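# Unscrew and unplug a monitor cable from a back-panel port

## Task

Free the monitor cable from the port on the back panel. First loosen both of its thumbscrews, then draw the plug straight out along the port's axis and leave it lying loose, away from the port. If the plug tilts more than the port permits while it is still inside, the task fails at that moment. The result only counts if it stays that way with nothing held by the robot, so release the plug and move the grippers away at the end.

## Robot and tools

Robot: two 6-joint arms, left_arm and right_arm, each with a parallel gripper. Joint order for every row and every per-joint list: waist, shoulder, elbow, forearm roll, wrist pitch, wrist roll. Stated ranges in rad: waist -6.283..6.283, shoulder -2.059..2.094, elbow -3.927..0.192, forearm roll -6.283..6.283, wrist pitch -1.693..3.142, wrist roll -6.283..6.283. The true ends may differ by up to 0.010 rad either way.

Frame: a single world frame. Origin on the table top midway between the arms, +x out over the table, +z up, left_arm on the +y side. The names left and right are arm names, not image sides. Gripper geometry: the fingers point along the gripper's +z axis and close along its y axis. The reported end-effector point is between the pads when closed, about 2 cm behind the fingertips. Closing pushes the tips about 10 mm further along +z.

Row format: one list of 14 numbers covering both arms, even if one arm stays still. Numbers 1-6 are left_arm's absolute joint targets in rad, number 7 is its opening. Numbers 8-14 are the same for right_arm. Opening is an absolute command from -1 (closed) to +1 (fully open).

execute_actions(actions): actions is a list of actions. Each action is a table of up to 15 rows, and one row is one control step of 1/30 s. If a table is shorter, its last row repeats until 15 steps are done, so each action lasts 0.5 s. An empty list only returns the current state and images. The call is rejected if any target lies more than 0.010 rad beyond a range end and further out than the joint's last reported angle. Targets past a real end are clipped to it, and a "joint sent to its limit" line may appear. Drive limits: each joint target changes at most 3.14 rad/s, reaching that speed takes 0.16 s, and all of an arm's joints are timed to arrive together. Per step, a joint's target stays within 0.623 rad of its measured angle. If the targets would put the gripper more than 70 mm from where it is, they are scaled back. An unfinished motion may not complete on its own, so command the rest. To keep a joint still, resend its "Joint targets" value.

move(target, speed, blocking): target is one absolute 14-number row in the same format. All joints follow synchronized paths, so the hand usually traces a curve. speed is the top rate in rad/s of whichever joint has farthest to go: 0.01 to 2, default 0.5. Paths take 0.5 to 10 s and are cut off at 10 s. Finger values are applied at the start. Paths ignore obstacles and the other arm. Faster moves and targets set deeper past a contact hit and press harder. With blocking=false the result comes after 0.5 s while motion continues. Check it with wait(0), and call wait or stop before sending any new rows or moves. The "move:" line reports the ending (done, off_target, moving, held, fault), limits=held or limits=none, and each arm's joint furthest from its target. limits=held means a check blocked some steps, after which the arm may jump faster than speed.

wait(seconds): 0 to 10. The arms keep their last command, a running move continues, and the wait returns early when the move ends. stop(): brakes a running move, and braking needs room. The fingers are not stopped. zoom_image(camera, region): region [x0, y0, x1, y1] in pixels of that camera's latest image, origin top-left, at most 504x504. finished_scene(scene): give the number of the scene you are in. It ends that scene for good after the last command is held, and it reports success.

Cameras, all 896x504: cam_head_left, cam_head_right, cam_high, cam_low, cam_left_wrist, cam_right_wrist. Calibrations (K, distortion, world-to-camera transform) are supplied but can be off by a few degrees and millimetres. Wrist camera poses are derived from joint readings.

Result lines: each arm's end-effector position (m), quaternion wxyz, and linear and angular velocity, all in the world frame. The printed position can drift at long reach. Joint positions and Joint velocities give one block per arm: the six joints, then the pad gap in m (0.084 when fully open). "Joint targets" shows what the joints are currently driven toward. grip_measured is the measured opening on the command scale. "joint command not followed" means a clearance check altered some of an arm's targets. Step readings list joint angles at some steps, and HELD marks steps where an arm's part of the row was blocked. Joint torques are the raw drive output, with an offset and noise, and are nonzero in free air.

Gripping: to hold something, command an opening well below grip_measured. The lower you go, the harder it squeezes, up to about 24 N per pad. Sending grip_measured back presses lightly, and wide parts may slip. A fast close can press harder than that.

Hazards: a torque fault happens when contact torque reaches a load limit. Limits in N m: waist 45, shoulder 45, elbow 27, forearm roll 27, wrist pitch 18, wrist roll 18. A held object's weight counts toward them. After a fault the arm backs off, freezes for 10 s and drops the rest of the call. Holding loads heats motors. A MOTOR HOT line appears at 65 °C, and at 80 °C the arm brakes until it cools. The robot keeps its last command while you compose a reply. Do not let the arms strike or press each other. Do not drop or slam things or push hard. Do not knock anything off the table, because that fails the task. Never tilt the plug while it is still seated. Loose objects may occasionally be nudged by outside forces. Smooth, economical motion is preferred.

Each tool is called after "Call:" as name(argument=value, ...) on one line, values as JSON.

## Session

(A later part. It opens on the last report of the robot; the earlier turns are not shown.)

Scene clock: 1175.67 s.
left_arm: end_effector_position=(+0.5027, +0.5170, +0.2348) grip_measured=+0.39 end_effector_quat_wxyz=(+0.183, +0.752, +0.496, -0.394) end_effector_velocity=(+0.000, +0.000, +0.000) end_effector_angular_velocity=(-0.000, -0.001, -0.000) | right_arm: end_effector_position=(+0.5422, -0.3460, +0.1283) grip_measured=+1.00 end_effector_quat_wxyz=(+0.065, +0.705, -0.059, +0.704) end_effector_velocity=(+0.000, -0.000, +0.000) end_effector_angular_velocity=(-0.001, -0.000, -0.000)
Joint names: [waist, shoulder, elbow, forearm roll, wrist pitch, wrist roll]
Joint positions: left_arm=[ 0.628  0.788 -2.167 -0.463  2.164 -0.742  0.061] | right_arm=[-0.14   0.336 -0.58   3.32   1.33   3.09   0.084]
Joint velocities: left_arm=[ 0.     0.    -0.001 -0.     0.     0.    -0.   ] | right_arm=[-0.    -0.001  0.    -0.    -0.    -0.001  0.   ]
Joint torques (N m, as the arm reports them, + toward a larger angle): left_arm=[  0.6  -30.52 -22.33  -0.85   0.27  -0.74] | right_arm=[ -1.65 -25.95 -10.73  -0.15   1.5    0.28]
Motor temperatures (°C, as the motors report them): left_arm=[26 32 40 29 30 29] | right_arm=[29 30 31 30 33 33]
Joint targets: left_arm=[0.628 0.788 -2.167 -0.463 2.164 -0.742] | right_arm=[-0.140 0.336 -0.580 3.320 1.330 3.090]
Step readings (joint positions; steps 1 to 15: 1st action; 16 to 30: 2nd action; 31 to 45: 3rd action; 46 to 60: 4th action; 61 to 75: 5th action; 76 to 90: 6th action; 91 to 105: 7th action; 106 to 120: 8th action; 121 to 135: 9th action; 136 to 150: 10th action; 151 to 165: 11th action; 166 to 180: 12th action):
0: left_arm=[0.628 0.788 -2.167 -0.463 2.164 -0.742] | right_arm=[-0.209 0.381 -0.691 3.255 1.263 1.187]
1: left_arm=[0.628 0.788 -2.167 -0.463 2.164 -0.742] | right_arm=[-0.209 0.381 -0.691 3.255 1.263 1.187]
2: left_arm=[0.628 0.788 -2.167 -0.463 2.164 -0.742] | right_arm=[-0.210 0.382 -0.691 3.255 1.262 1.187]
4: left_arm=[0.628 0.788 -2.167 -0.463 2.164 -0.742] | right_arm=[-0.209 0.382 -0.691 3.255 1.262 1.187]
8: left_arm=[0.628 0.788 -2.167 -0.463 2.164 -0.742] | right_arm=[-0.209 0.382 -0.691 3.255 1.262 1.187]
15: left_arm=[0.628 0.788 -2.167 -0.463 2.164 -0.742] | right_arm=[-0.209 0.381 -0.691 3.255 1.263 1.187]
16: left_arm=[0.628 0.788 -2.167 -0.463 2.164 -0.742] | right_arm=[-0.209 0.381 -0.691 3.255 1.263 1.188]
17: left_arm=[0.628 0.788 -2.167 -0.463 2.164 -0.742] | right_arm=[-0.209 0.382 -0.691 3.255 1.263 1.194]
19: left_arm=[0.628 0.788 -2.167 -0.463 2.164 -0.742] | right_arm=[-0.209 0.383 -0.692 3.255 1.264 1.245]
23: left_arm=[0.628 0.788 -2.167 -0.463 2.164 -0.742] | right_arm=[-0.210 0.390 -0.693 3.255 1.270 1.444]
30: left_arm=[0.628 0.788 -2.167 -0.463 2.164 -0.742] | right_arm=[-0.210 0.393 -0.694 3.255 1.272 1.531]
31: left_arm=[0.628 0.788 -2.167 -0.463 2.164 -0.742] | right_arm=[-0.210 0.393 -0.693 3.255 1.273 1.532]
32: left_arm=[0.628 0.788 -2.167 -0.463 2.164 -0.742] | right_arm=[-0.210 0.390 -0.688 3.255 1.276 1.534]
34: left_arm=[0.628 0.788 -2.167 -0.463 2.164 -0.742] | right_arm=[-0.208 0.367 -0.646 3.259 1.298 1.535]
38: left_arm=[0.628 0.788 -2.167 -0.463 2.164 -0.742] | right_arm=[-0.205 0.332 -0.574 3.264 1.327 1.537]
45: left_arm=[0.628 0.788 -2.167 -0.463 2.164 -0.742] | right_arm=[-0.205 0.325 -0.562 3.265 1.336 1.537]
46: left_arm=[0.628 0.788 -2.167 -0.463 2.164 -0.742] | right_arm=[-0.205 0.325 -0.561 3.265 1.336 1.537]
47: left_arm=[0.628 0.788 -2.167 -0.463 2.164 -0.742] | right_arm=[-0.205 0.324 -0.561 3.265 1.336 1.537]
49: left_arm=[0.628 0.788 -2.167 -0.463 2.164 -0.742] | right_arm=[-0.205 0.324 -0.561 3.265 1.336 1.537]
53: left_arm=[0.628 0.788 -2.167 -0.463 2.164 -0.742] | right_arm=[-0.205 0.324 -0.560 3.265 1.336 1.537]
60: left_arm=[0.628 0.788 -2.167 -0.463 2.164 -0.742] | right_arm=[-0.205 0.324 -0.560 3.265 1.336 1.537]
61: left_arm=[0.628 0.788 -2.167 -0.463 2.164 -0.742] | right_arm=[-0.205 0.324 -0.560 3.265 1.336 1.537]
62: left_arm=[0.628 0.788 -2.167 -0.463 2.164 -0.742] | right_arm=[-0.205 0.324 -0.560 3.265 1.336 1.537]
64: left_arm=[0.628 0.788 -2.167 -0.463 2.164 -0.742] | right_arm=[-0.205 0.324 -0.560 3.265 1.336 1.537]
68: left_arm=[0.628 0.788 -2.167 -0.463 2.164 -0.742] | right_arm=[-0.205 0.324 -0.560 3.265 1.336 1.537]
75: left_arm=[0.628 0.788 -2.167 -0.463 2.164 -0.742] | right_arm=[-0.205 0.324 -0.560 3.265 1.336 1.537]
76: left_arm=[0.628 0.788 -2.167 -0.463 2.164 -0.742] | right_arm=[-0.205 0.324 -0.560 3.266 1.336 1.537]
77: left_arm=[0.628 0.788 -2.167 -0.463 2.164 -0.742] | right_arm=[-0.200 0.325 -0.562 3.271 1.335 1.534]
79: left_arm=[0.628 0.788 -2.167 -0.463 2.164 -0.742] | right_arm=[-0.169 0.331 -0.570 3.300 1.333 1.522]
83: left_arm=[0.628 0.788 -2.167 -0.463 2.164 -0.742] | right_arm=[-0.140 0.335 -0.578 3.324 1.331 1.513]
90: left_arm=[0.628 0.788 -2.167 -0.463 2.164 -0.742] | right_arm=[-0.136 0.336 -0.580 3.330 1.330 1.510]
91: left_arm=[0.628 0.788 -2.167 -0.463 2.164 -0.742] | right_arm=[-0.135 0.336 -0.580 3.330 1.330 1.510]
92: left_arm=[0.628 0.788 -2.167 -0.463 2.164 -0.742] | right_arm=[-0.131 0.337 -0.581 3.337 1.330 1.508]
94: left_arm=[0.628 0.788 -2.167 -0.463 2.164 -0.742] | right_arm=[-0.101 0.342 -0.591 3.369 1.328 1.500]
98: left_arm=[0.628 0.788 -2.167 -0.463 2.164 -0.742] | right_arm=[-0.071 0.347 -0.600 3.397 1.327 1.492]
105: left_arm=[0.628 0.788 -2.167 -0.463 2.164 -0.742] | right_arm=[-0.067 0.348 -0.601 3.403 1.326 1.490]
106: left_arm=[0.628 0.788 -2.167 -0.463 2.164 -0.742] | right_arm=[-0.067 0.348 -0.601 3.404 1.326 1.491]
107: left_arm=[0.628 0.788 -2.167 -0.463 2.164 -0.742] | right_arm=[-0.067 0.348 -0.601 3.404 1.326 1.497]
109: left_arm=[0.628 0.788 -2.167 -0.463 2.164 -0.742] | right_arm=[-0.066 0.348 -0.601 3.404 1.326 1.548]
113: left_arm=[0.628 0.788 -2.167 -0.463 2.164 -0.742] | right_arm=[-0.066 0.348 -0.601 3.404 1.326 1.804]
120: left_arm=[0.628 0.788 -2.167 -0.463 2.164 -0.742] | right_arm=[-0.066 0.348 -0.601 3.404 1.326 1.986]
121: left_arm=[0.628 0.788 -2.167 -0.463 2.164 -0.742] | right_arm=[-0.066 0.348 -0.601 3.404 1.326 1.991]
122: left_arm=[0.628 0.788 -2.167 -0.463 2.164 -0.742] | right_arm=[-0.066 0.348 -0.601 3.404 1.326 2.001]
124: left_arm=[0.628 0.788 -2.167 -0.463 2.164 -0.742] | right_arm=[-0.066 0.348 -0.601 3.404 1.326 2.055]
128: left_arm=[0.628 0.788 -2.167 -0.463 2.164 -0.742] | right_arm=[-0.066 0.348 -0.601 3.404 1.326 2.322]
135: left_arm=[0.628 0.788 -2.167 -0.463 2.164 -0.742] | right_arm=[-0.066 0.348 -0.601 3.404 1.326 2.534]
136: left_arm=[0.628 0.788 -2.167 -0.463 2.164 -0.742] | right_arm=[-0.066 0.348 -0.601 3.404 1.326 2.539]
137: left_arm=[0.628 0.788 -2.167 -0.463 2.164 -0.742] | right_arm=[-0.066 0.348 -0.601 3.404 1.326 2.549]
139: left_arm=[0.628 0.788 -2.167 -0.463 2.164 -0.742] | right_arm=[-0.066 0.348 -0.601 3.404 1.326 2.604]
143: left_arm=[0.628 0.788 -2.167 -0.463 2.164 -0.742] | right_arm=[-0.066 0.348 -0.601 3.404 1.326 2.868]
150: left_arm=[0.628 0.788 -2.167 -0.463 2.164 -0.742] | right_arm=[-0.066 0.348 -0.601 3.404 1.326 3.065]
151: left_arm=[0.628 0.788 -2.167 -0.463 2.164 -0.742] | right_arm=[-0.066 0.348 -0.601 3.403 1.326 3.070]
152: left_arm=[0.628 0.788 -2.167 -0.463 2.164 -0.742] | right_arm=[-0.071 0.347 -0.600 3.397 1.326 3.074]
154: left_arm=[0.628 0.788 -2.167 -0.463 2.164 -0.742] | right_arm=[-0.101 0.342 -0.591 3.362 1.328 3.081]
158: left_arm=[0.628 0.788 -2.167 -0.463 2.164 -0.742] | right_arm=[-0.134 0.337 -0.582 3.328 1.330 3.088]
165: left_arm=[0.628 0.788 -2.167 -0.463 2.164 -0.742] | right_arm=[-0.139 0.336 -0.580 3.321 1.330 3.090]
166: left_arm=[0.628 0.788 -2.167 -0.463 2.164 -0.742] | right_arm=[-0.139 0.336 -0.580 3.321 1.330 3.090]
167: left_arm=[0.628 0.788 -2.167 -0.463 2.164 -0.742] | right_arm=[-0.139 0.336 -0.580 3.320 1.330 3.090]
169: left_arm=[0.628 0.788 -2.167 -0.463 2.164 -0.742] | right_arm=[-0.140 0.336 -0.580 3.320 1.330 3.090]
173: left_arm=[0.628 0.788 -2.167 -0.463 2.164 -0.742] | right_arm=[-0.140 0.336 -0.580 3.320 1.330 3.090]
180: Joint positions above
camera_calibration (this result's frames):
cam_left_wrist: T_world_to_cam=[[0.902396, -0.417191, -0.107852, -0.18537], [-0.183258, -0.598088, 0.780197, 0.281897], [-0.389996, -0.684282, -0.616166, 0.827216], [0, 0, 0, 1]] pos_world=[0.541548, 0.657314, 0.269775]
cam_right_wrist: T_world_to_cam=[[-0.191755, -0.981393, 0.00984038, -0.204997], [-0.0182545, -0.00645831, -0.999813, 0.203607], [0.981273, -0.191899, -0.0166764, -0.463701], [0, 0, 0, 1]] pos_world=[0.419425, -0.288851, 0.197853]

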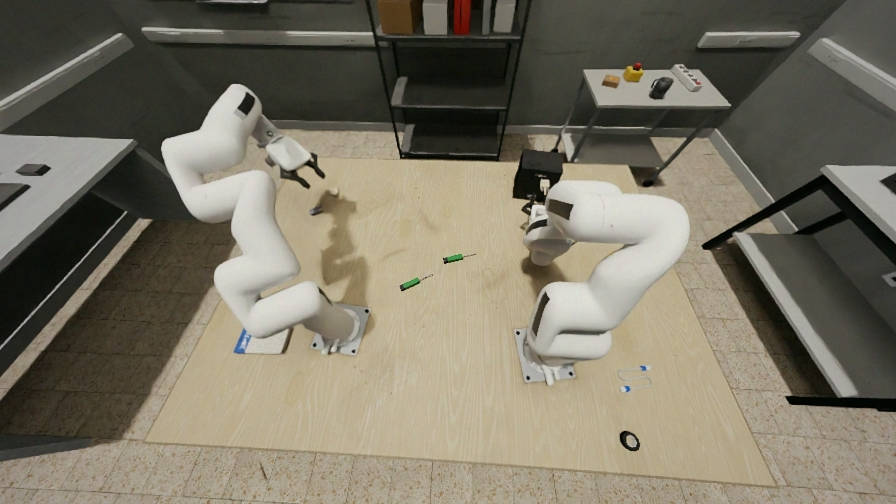

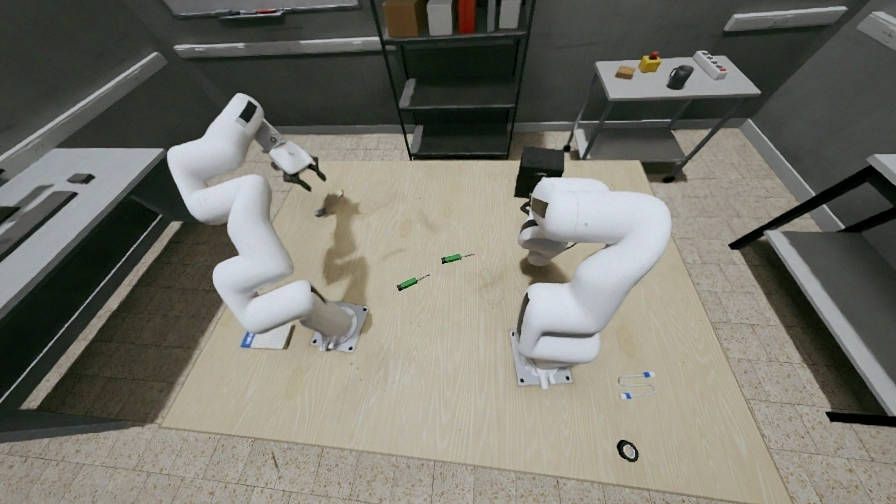

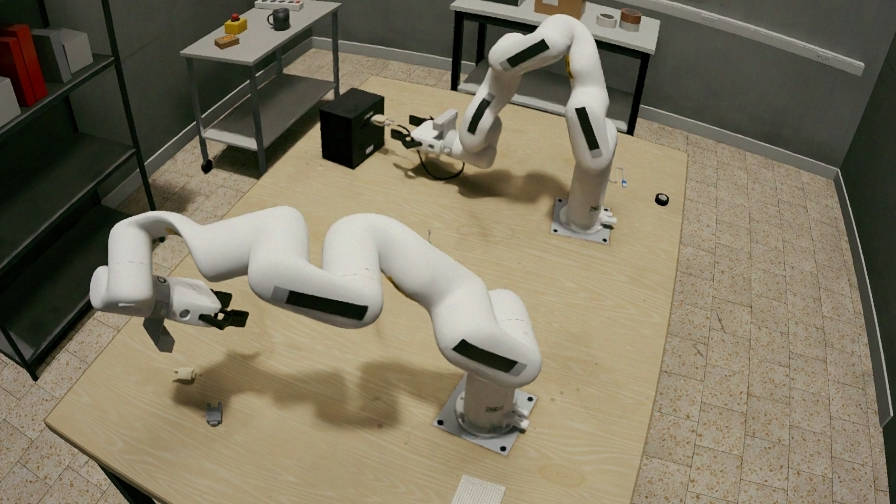

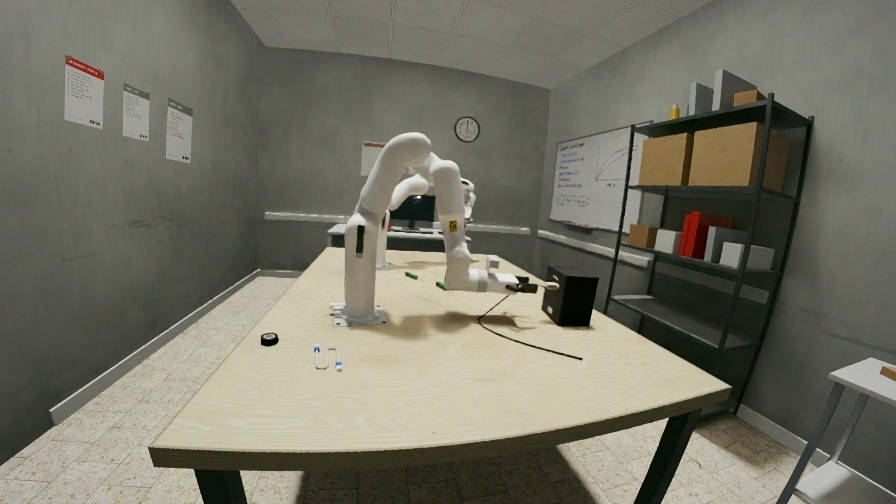

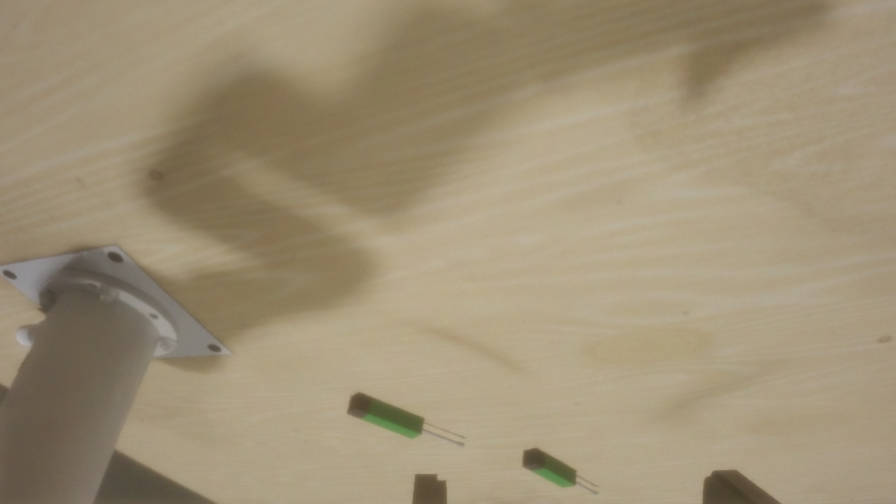

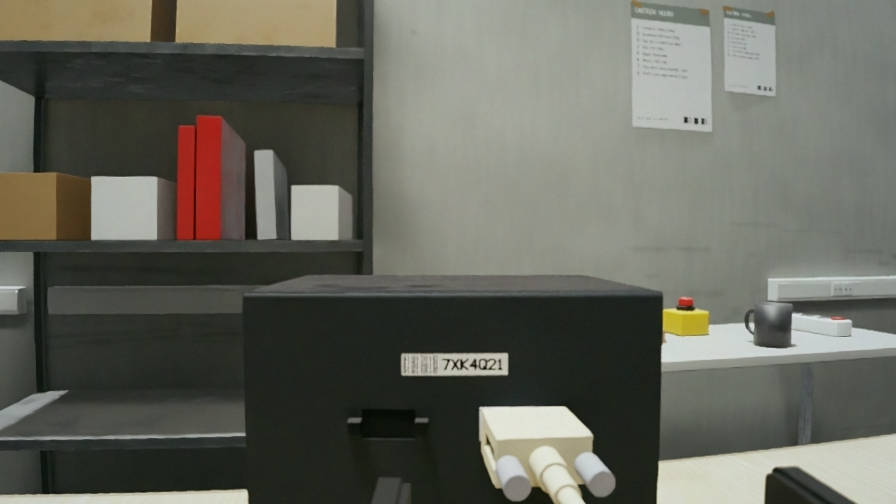

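Try the pull.

Call:
move(target=[0.628,0.788,-2.167,-0.463,2.164,-0.742,0.4,-0.1525,0.4299,-0.7534,3.309,1.2515,3.087,1], speed=0.15)

Call:
move(target=[0.628,0.788,-2.167,-0.463,2.164,-0.742,0.4,-0.1525,0.4299,-0.7534,3.309,1.2515,3.087,-0.6])

Call:
move(target=[0.628,0.788,-2.167,-0.463,2.164,-0.742,0.4,-0.1505,0.4166,-0.7275,3.31,1.2641,3.088,-0.6], speed=0.015)

Scene clock: 1188.07 s.
left_arm: end_effector_position=(+0.5027, +0.5170, +0.2348) grip_measured=+0.39 end_effector_quat_wxyz=(+0.183, +0.752, +0.496, -0.394) end_effector_velocity=(+0.000, -0.001, -0.000) end_effector_angular_velocity=(-0.000, +0.001, -0.000) | right_arm: end_effector_position=(+0.5895, -0.3493, +0.1270) grip_measured=+1.00 end_effector_quat_wxyz=(+0.062, +0.705, -0.061, +0.704) end_effector_velocity=(+0.001, -0.000, +0.001) end_effector_angular_velocity=(-0.000, -0.001, -0.000)
Joint names: [waist, shoulder, elbow, forearm roll, wrist pitch, wrist roll]
Joint positions: left_arm=[ 0.628  0.788 -2.167 -0.463  2.164 -0.742  0.061] | right_arm=[-0.152  0.43  -0.753  3.309  1.251  3.087  0.084]
Joint velocities: left_arm=[-0.001  0.     0.001 -0.    -0.    -0.001  0.   ] | right_arm=[-0.001  0.    -0.004 -0.    -0.002 -0.001  0.   ]
Joint torques (N m, as the arm reports them, + toward a larger angle): left_arm=[  0.14 -30.11 -22.04  -0.69   0.68  -0.68] | right_arm=[ -2.43 -32.09 -15.01  -0.34   2.19   0.38]
Motor temperatures (°C, as the motors report them): left_arm=[26 32 40 29 30 29] | right_arm=[29 30 31 30 33 33]
Joint targets: left_arm=[0.628 0.788 -2.167 -0.463 2.164 -0.742] | right_arm=[-0.152 0.430 -0.753 3.309 1.252 3.087]
move: done; limits=none; left_arm: farthest joint: the waist, 0.000 radians from its target (0.000 radians at the start); right_arm: farthest joint: the elbow, 0.001 radians from its target (0.173 radians at the start)
camera_calibration (this result's frames):
cam_left_wrist: T_world_to_cam=[[0.902396, -0.417192, -0.107852, -0.18537], [-0.183258, -0.598088, 0.780197, 0.281897], [-0.389996, -0.684282, -0.616166, 0.827216], [0, 0, 0, 1]] pos_world=[0.541548, 0.657314, 0.269775]
cam_right_wrist: T_world_to_cam=[[-0.189938, -0.981792, 0.00282022, -0.199478], [-0.0172294, 0.000461108, -0.999851, 0.205034], [0.981645, -0.189958, -0.0170033, -0.510251], [0, 0, 0, 1]] pos_world=[0.466529, -0.292867, 0.19689]

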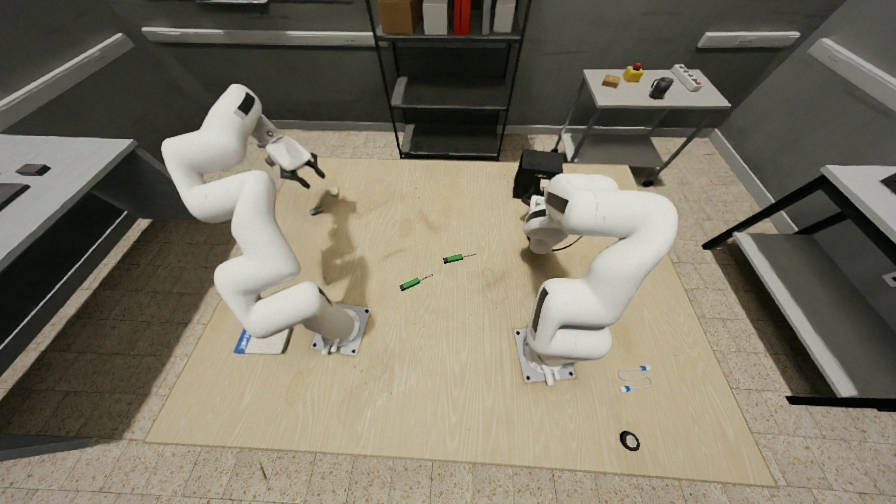

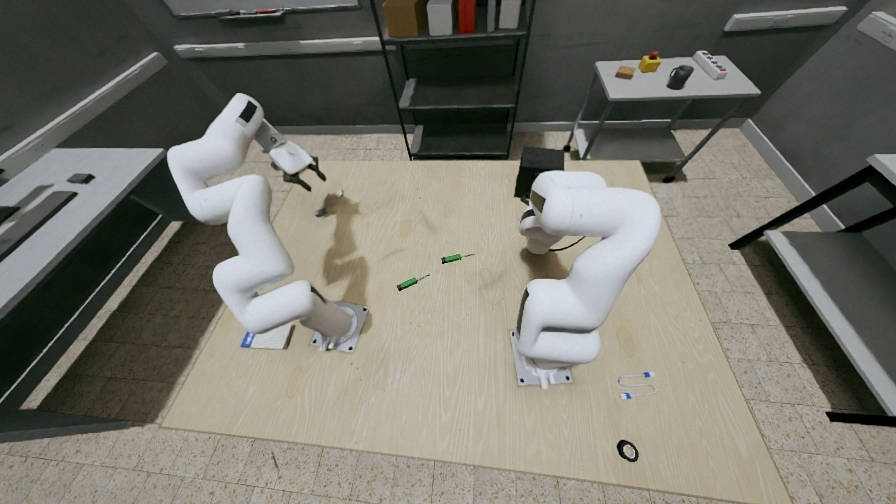

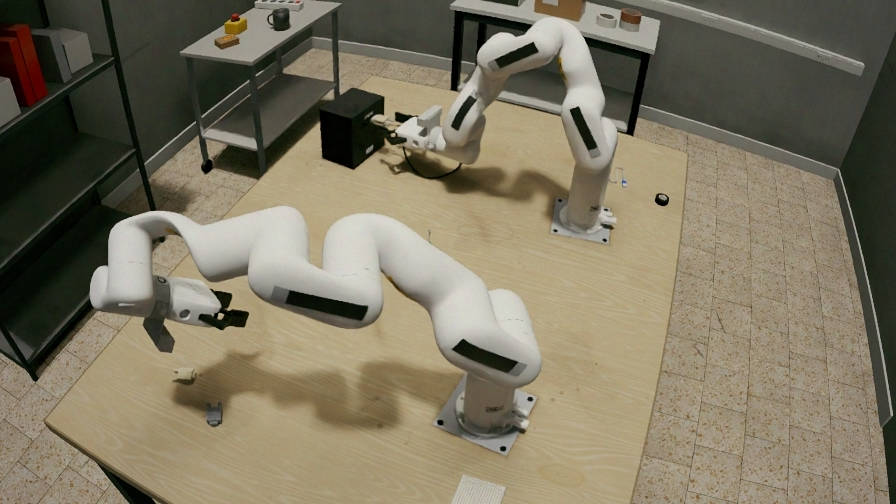

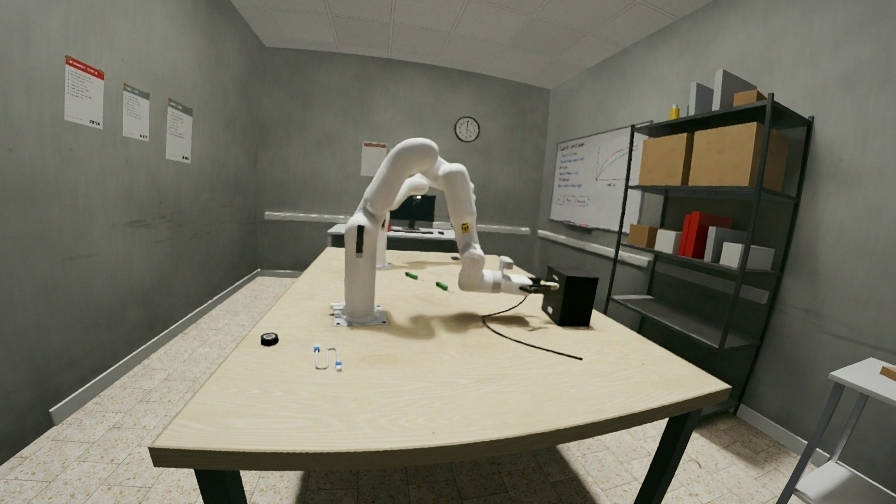

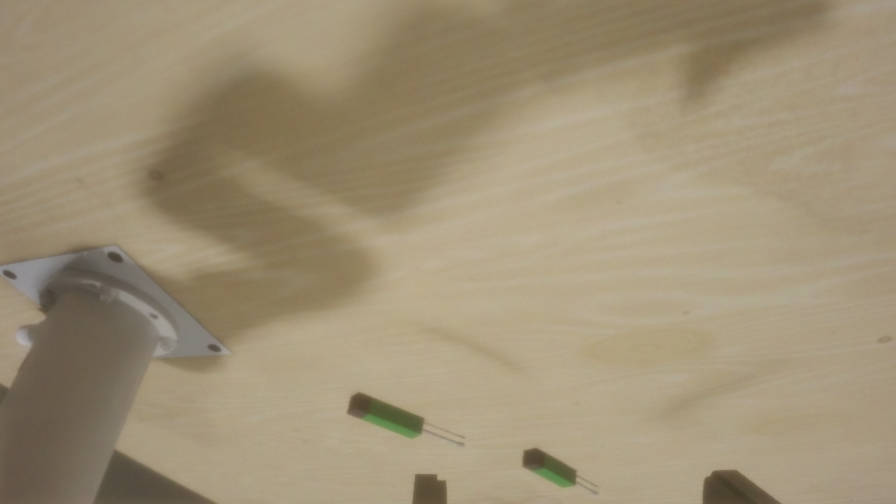

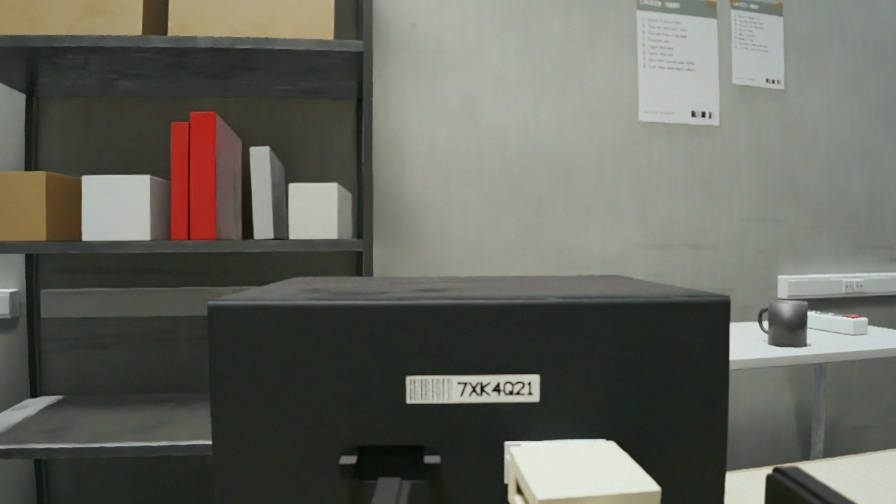

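Scene clock: 1188.77 s.
left_arm: end_effector_position=(+0.5027, +0.5170, +0.2348) grip_measured=+0.39 end_effector_quat_wxyz=(+0.183, +0.752, +0.496, -0.394) end_effector_velocity=(-0.000, +0.000, -0.000) end_effector_angular_velocity=(-0.000, +0.000, +0.001) | right_arm: end_effector_position=(+0.5896, -0.3494, +0.1272) grip_measured=-0.29 end_effector_quat_wxyz=(+0.062, +0.705, -0.061, +0.704) end_effector_velocity=(-0.000, -0.001, -0.000) end_effector_angular_velocity=(-0.001, +0.001, -0.002)
Joint names: [waist, shoulder, elbow, forearm roll, wrist pitch, wrist roll]
Joint positions: left_arm=[ 0.628  0.788 -2.167 -0.463  2.164 -0.742  0.061] | right_arm=[-0.153  0.43  -0.753  3.309  1.251  3.087  0.031]
Joint velocities: left_arm=[ 0.001  0.    -0.    -0.     0.    -0.    -0.   ] | right_arm=[-0.001  0.001 -0.     0.001 -0.    -0.002 -0.   ]
Joint torques (N m, as the arm reports them, + toward a larger angle): left_arm=[  0.89 -30.44 -22.41  -0.8    0.34  -0.87] | right_arm=[ -1.32 -31.9  -15.7   -0.47   2.33   0.36]
Motor temperatures (°C, as the motors report them): left_arm=[26 32 40 29 30 29] | right_arm=[29 30 31 30 33 33]
Joint targets: left_arm=[0.628 0.788 -2.167 -0.463 2.164 -0.742] | right_arm=[-0.152 0.430 -0.753 3.309 1.252 3.087]
move: done; limits=none; left_arm: farthest joint: the waist, 0.000 radians from its target (0.000 radians at the start); right_arm: farthest joint: the waist, 0.000 radians from its target (0.000 radians at the start)
camera_calibration (this result's frames):
cam_left_wrist: T_world_to_cam=[[0.902396, -0.417191, -0.107852, -0.18537], [-0.183258, -0.598088, 0.780197, 0.281897], [-0.389996, -0.684282, -0.616166, 0.827216], [0, 0, 0, 1]] pos_world=[0.541548, 0.657314, 0.269775]
cam_right_wrist: T_world_to_cam=[[-0.190153, -0.981751, 0.00275536, -0.199418], [-0.0168939, 0.000465946, -0.999857, 0.204973], [0.981609, -0.190172, -0.0166742, -0.510484], [0, 0, 0, 1]] pos_world=[0.466638, -0.292954, 0.196981]

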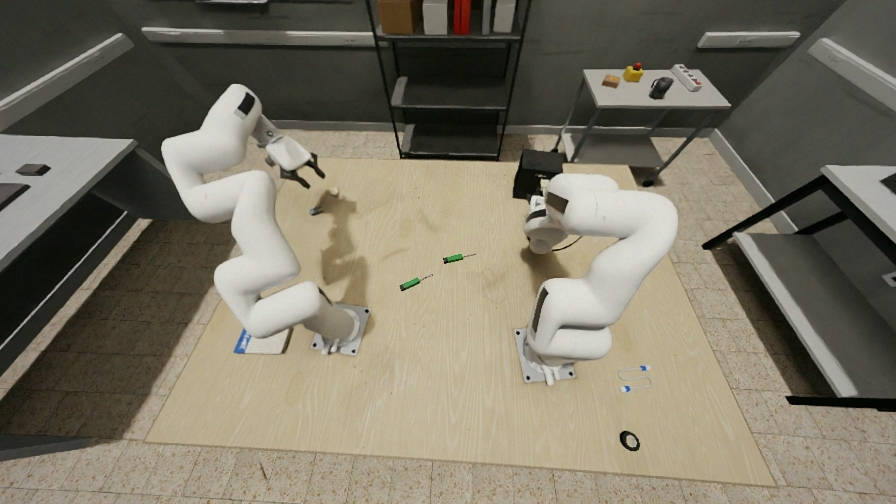

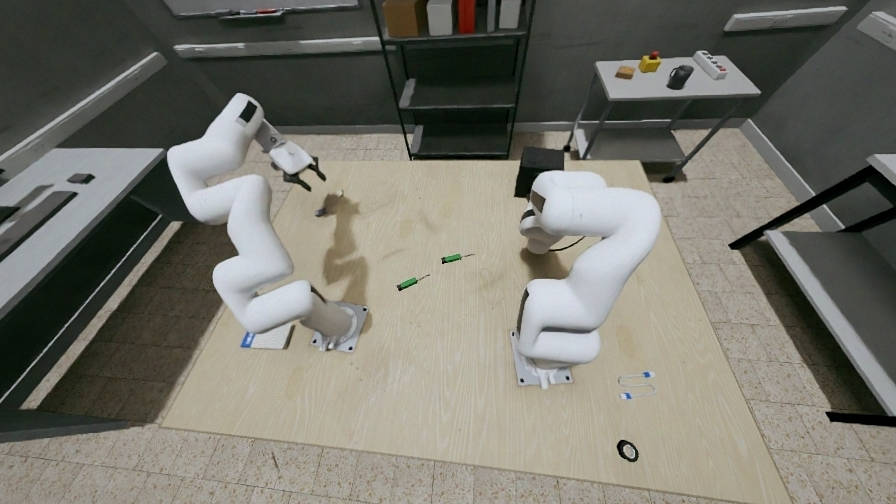

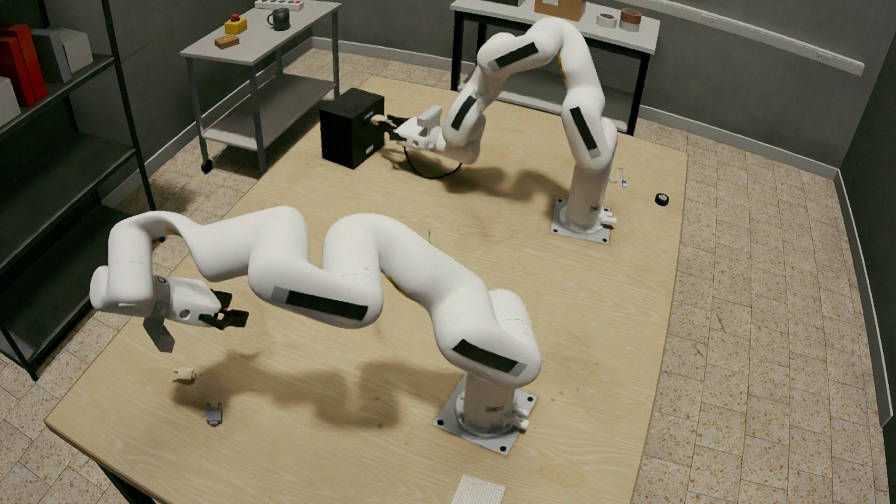

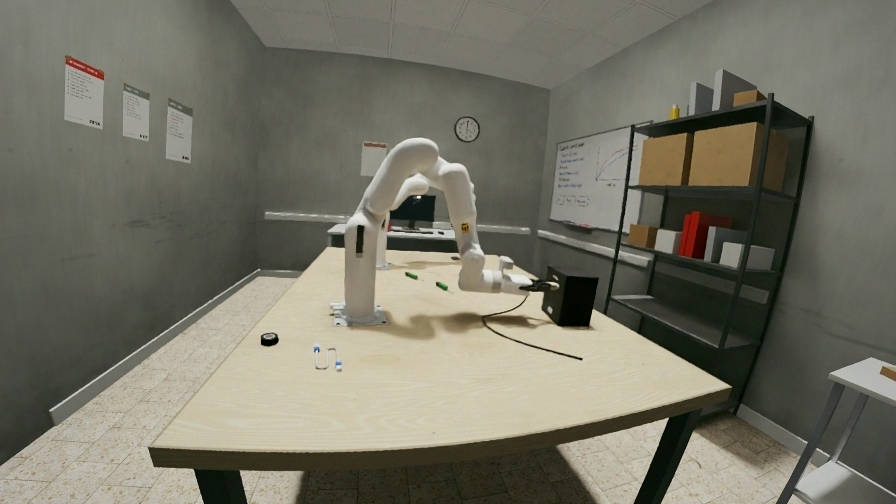

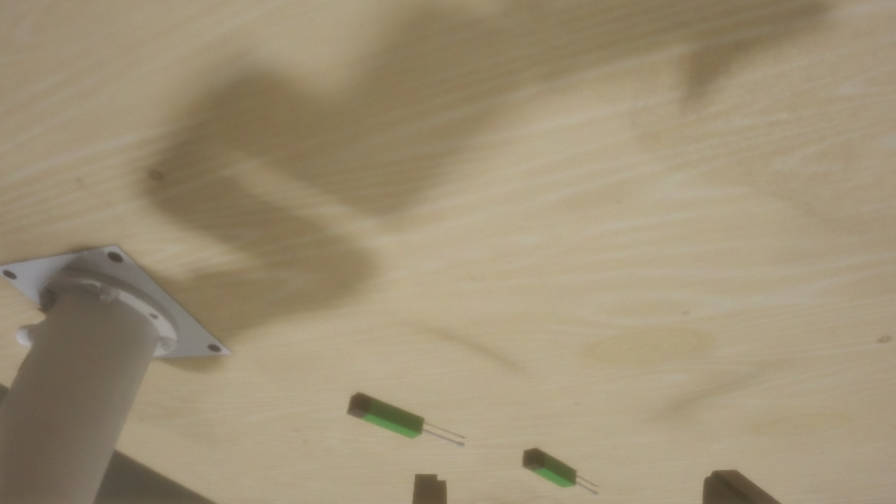

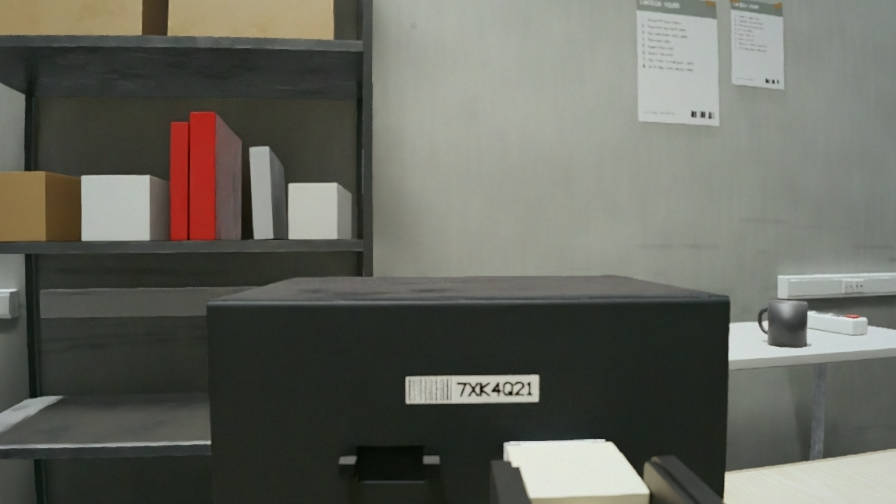

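Scene clock: 1190.70 s.
left_arm: end_effector_position=(+0.5027, +0.5170, +0.2348) grip_measured=+0.39 end_effector_quat_wxyz=(+0.183, +0.752, +0.496, -0.394) end_effector_velocity=(+0.000, -0.000, -0.000) end_effector_angular_velocity=(-0.000, +0.000, -0.001) | right_arm: end_effector_position=(+0.5828, -0.3485, +0.1273) grip_measured=-0.29 end_effector_quat_wxyz=(+0.062, +0.704, -0.061, +0.704) end_effector_velocity=(-0.000, -0.000, +0.000) end_effector_angular_velocity=(-0.001, +0.000, -0.000)
Joint names: [waist, shoulder, elbow, forearm roll, wrist pitch, wrist roll]
Joint positions: left_arm=[ 0.628  0.788 -2.167 -0.463  2.164 -0.742  0.061] | right_arm=[-0.151  0.417 -0.728  3.31   1.264  3.088  0.031]
Joint velocities: left_arm=[-0.001  0.    -0.     0.     0.     0.001  0.   ] | right_arm=[-0.    -0.001  0.001 -0.    -0.    -0.001 -0.   ]
Joint torques (N m, as the arm reports them, + toward a larger angle): left_arm=[  0.93 -30.53 -22.2   -0.79   0.42  -0.93] | right_arm=[ -1.79 -29.42 -11.87  -0.15   1.46   0.35]
Motor temperatures (°C, as the motors report them): left_arm=[26 32 40 29 30 29] | right_arm=[29 30 31 30 33 33]
Joint targets: left_arm=[0.628 0.788 -2.167 -0.463 2.164 -0.742] | right_arm=[-0.150 0.417 -0.728 3.310 1.264 3.088]
move: done; limits=none; left_arm: farthest joint: the waist, 0.000 radians from its target (0.000 radians at the start); right_arm: farthest joint: the waist, 0.000 radians from its target (0.002 radians at the start)
camera_calibration (this result's frames):
cam_left_wrist: T_world_to_cam=[[0.902396, -0.417191, -0.107852, -0.18537], [-0.183258, -0.598088, 0.780197, 0.281897], [-0.389996, -0.684282, -0.616166, 0.827216], [0, 0, 0, 1]] pos_world=[0.541548, 0.657314, 0.269775]
cam_right_wrist: T_world_to_cam=[[-0.189608, -0.981854, 0.00341255, -0.200328], [-0.0165132, -0.000286252, -0.999864, 0.204495], [0.981721, -0.189638, -0.0161593, -0.503593], [0, 0, 0, 1]] pos_world=[0.459781, -0.292135, 0.197013]

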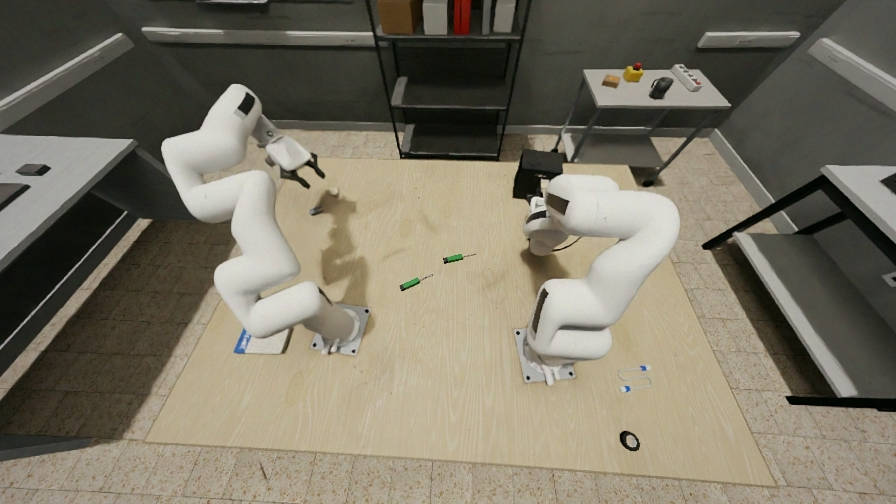

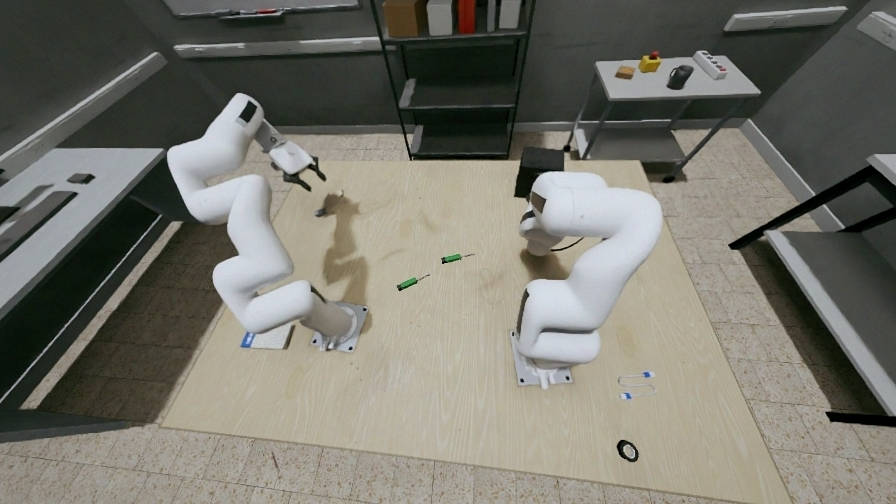

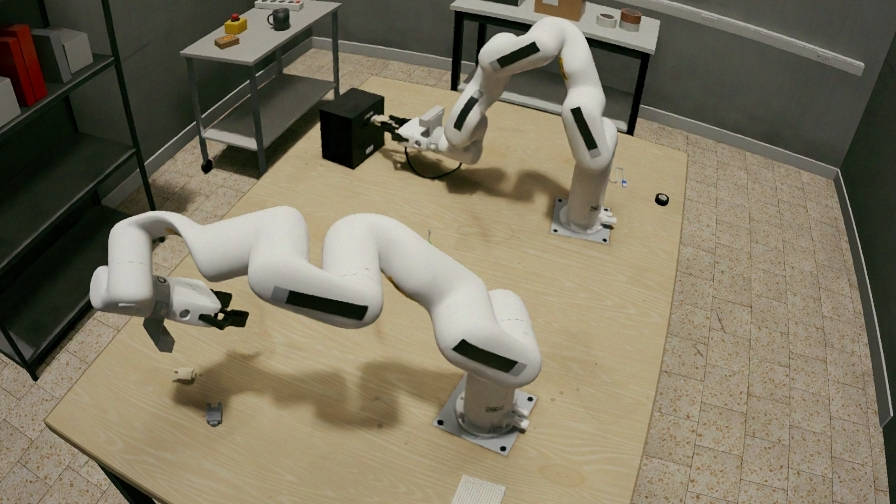

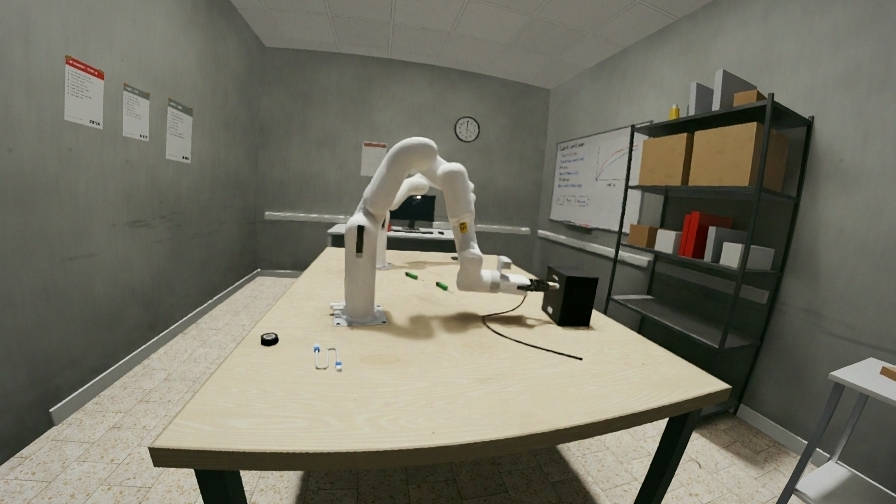

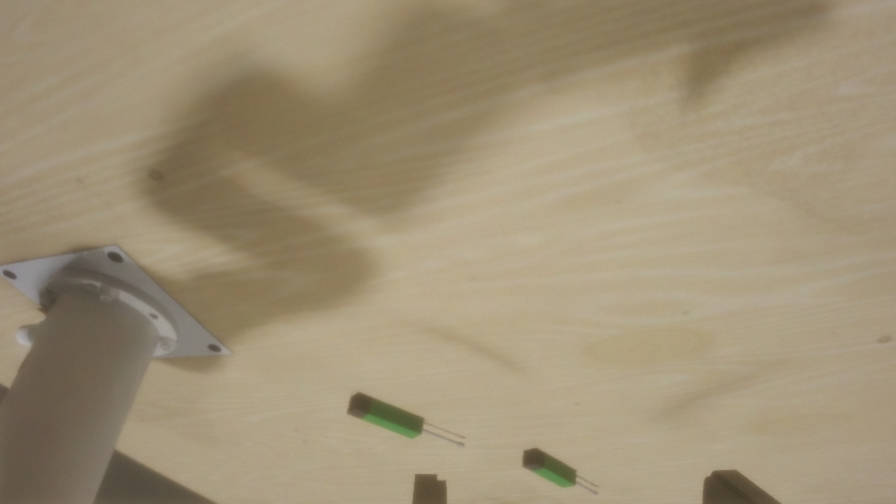

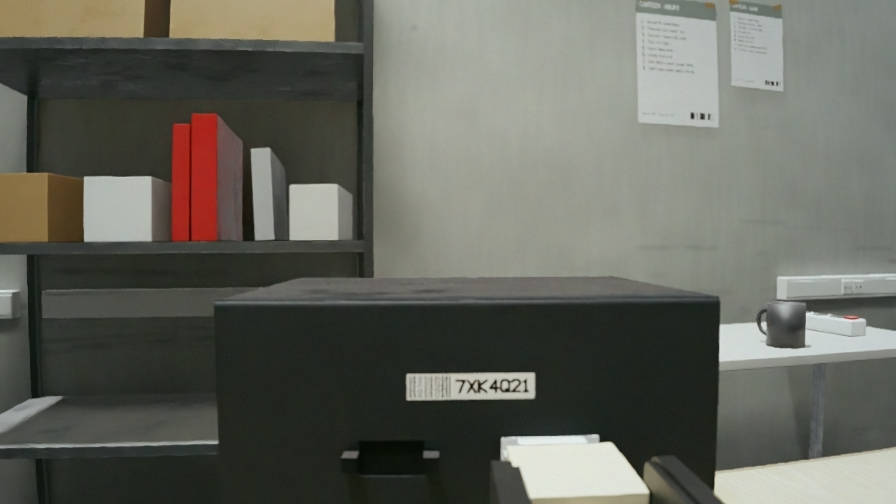

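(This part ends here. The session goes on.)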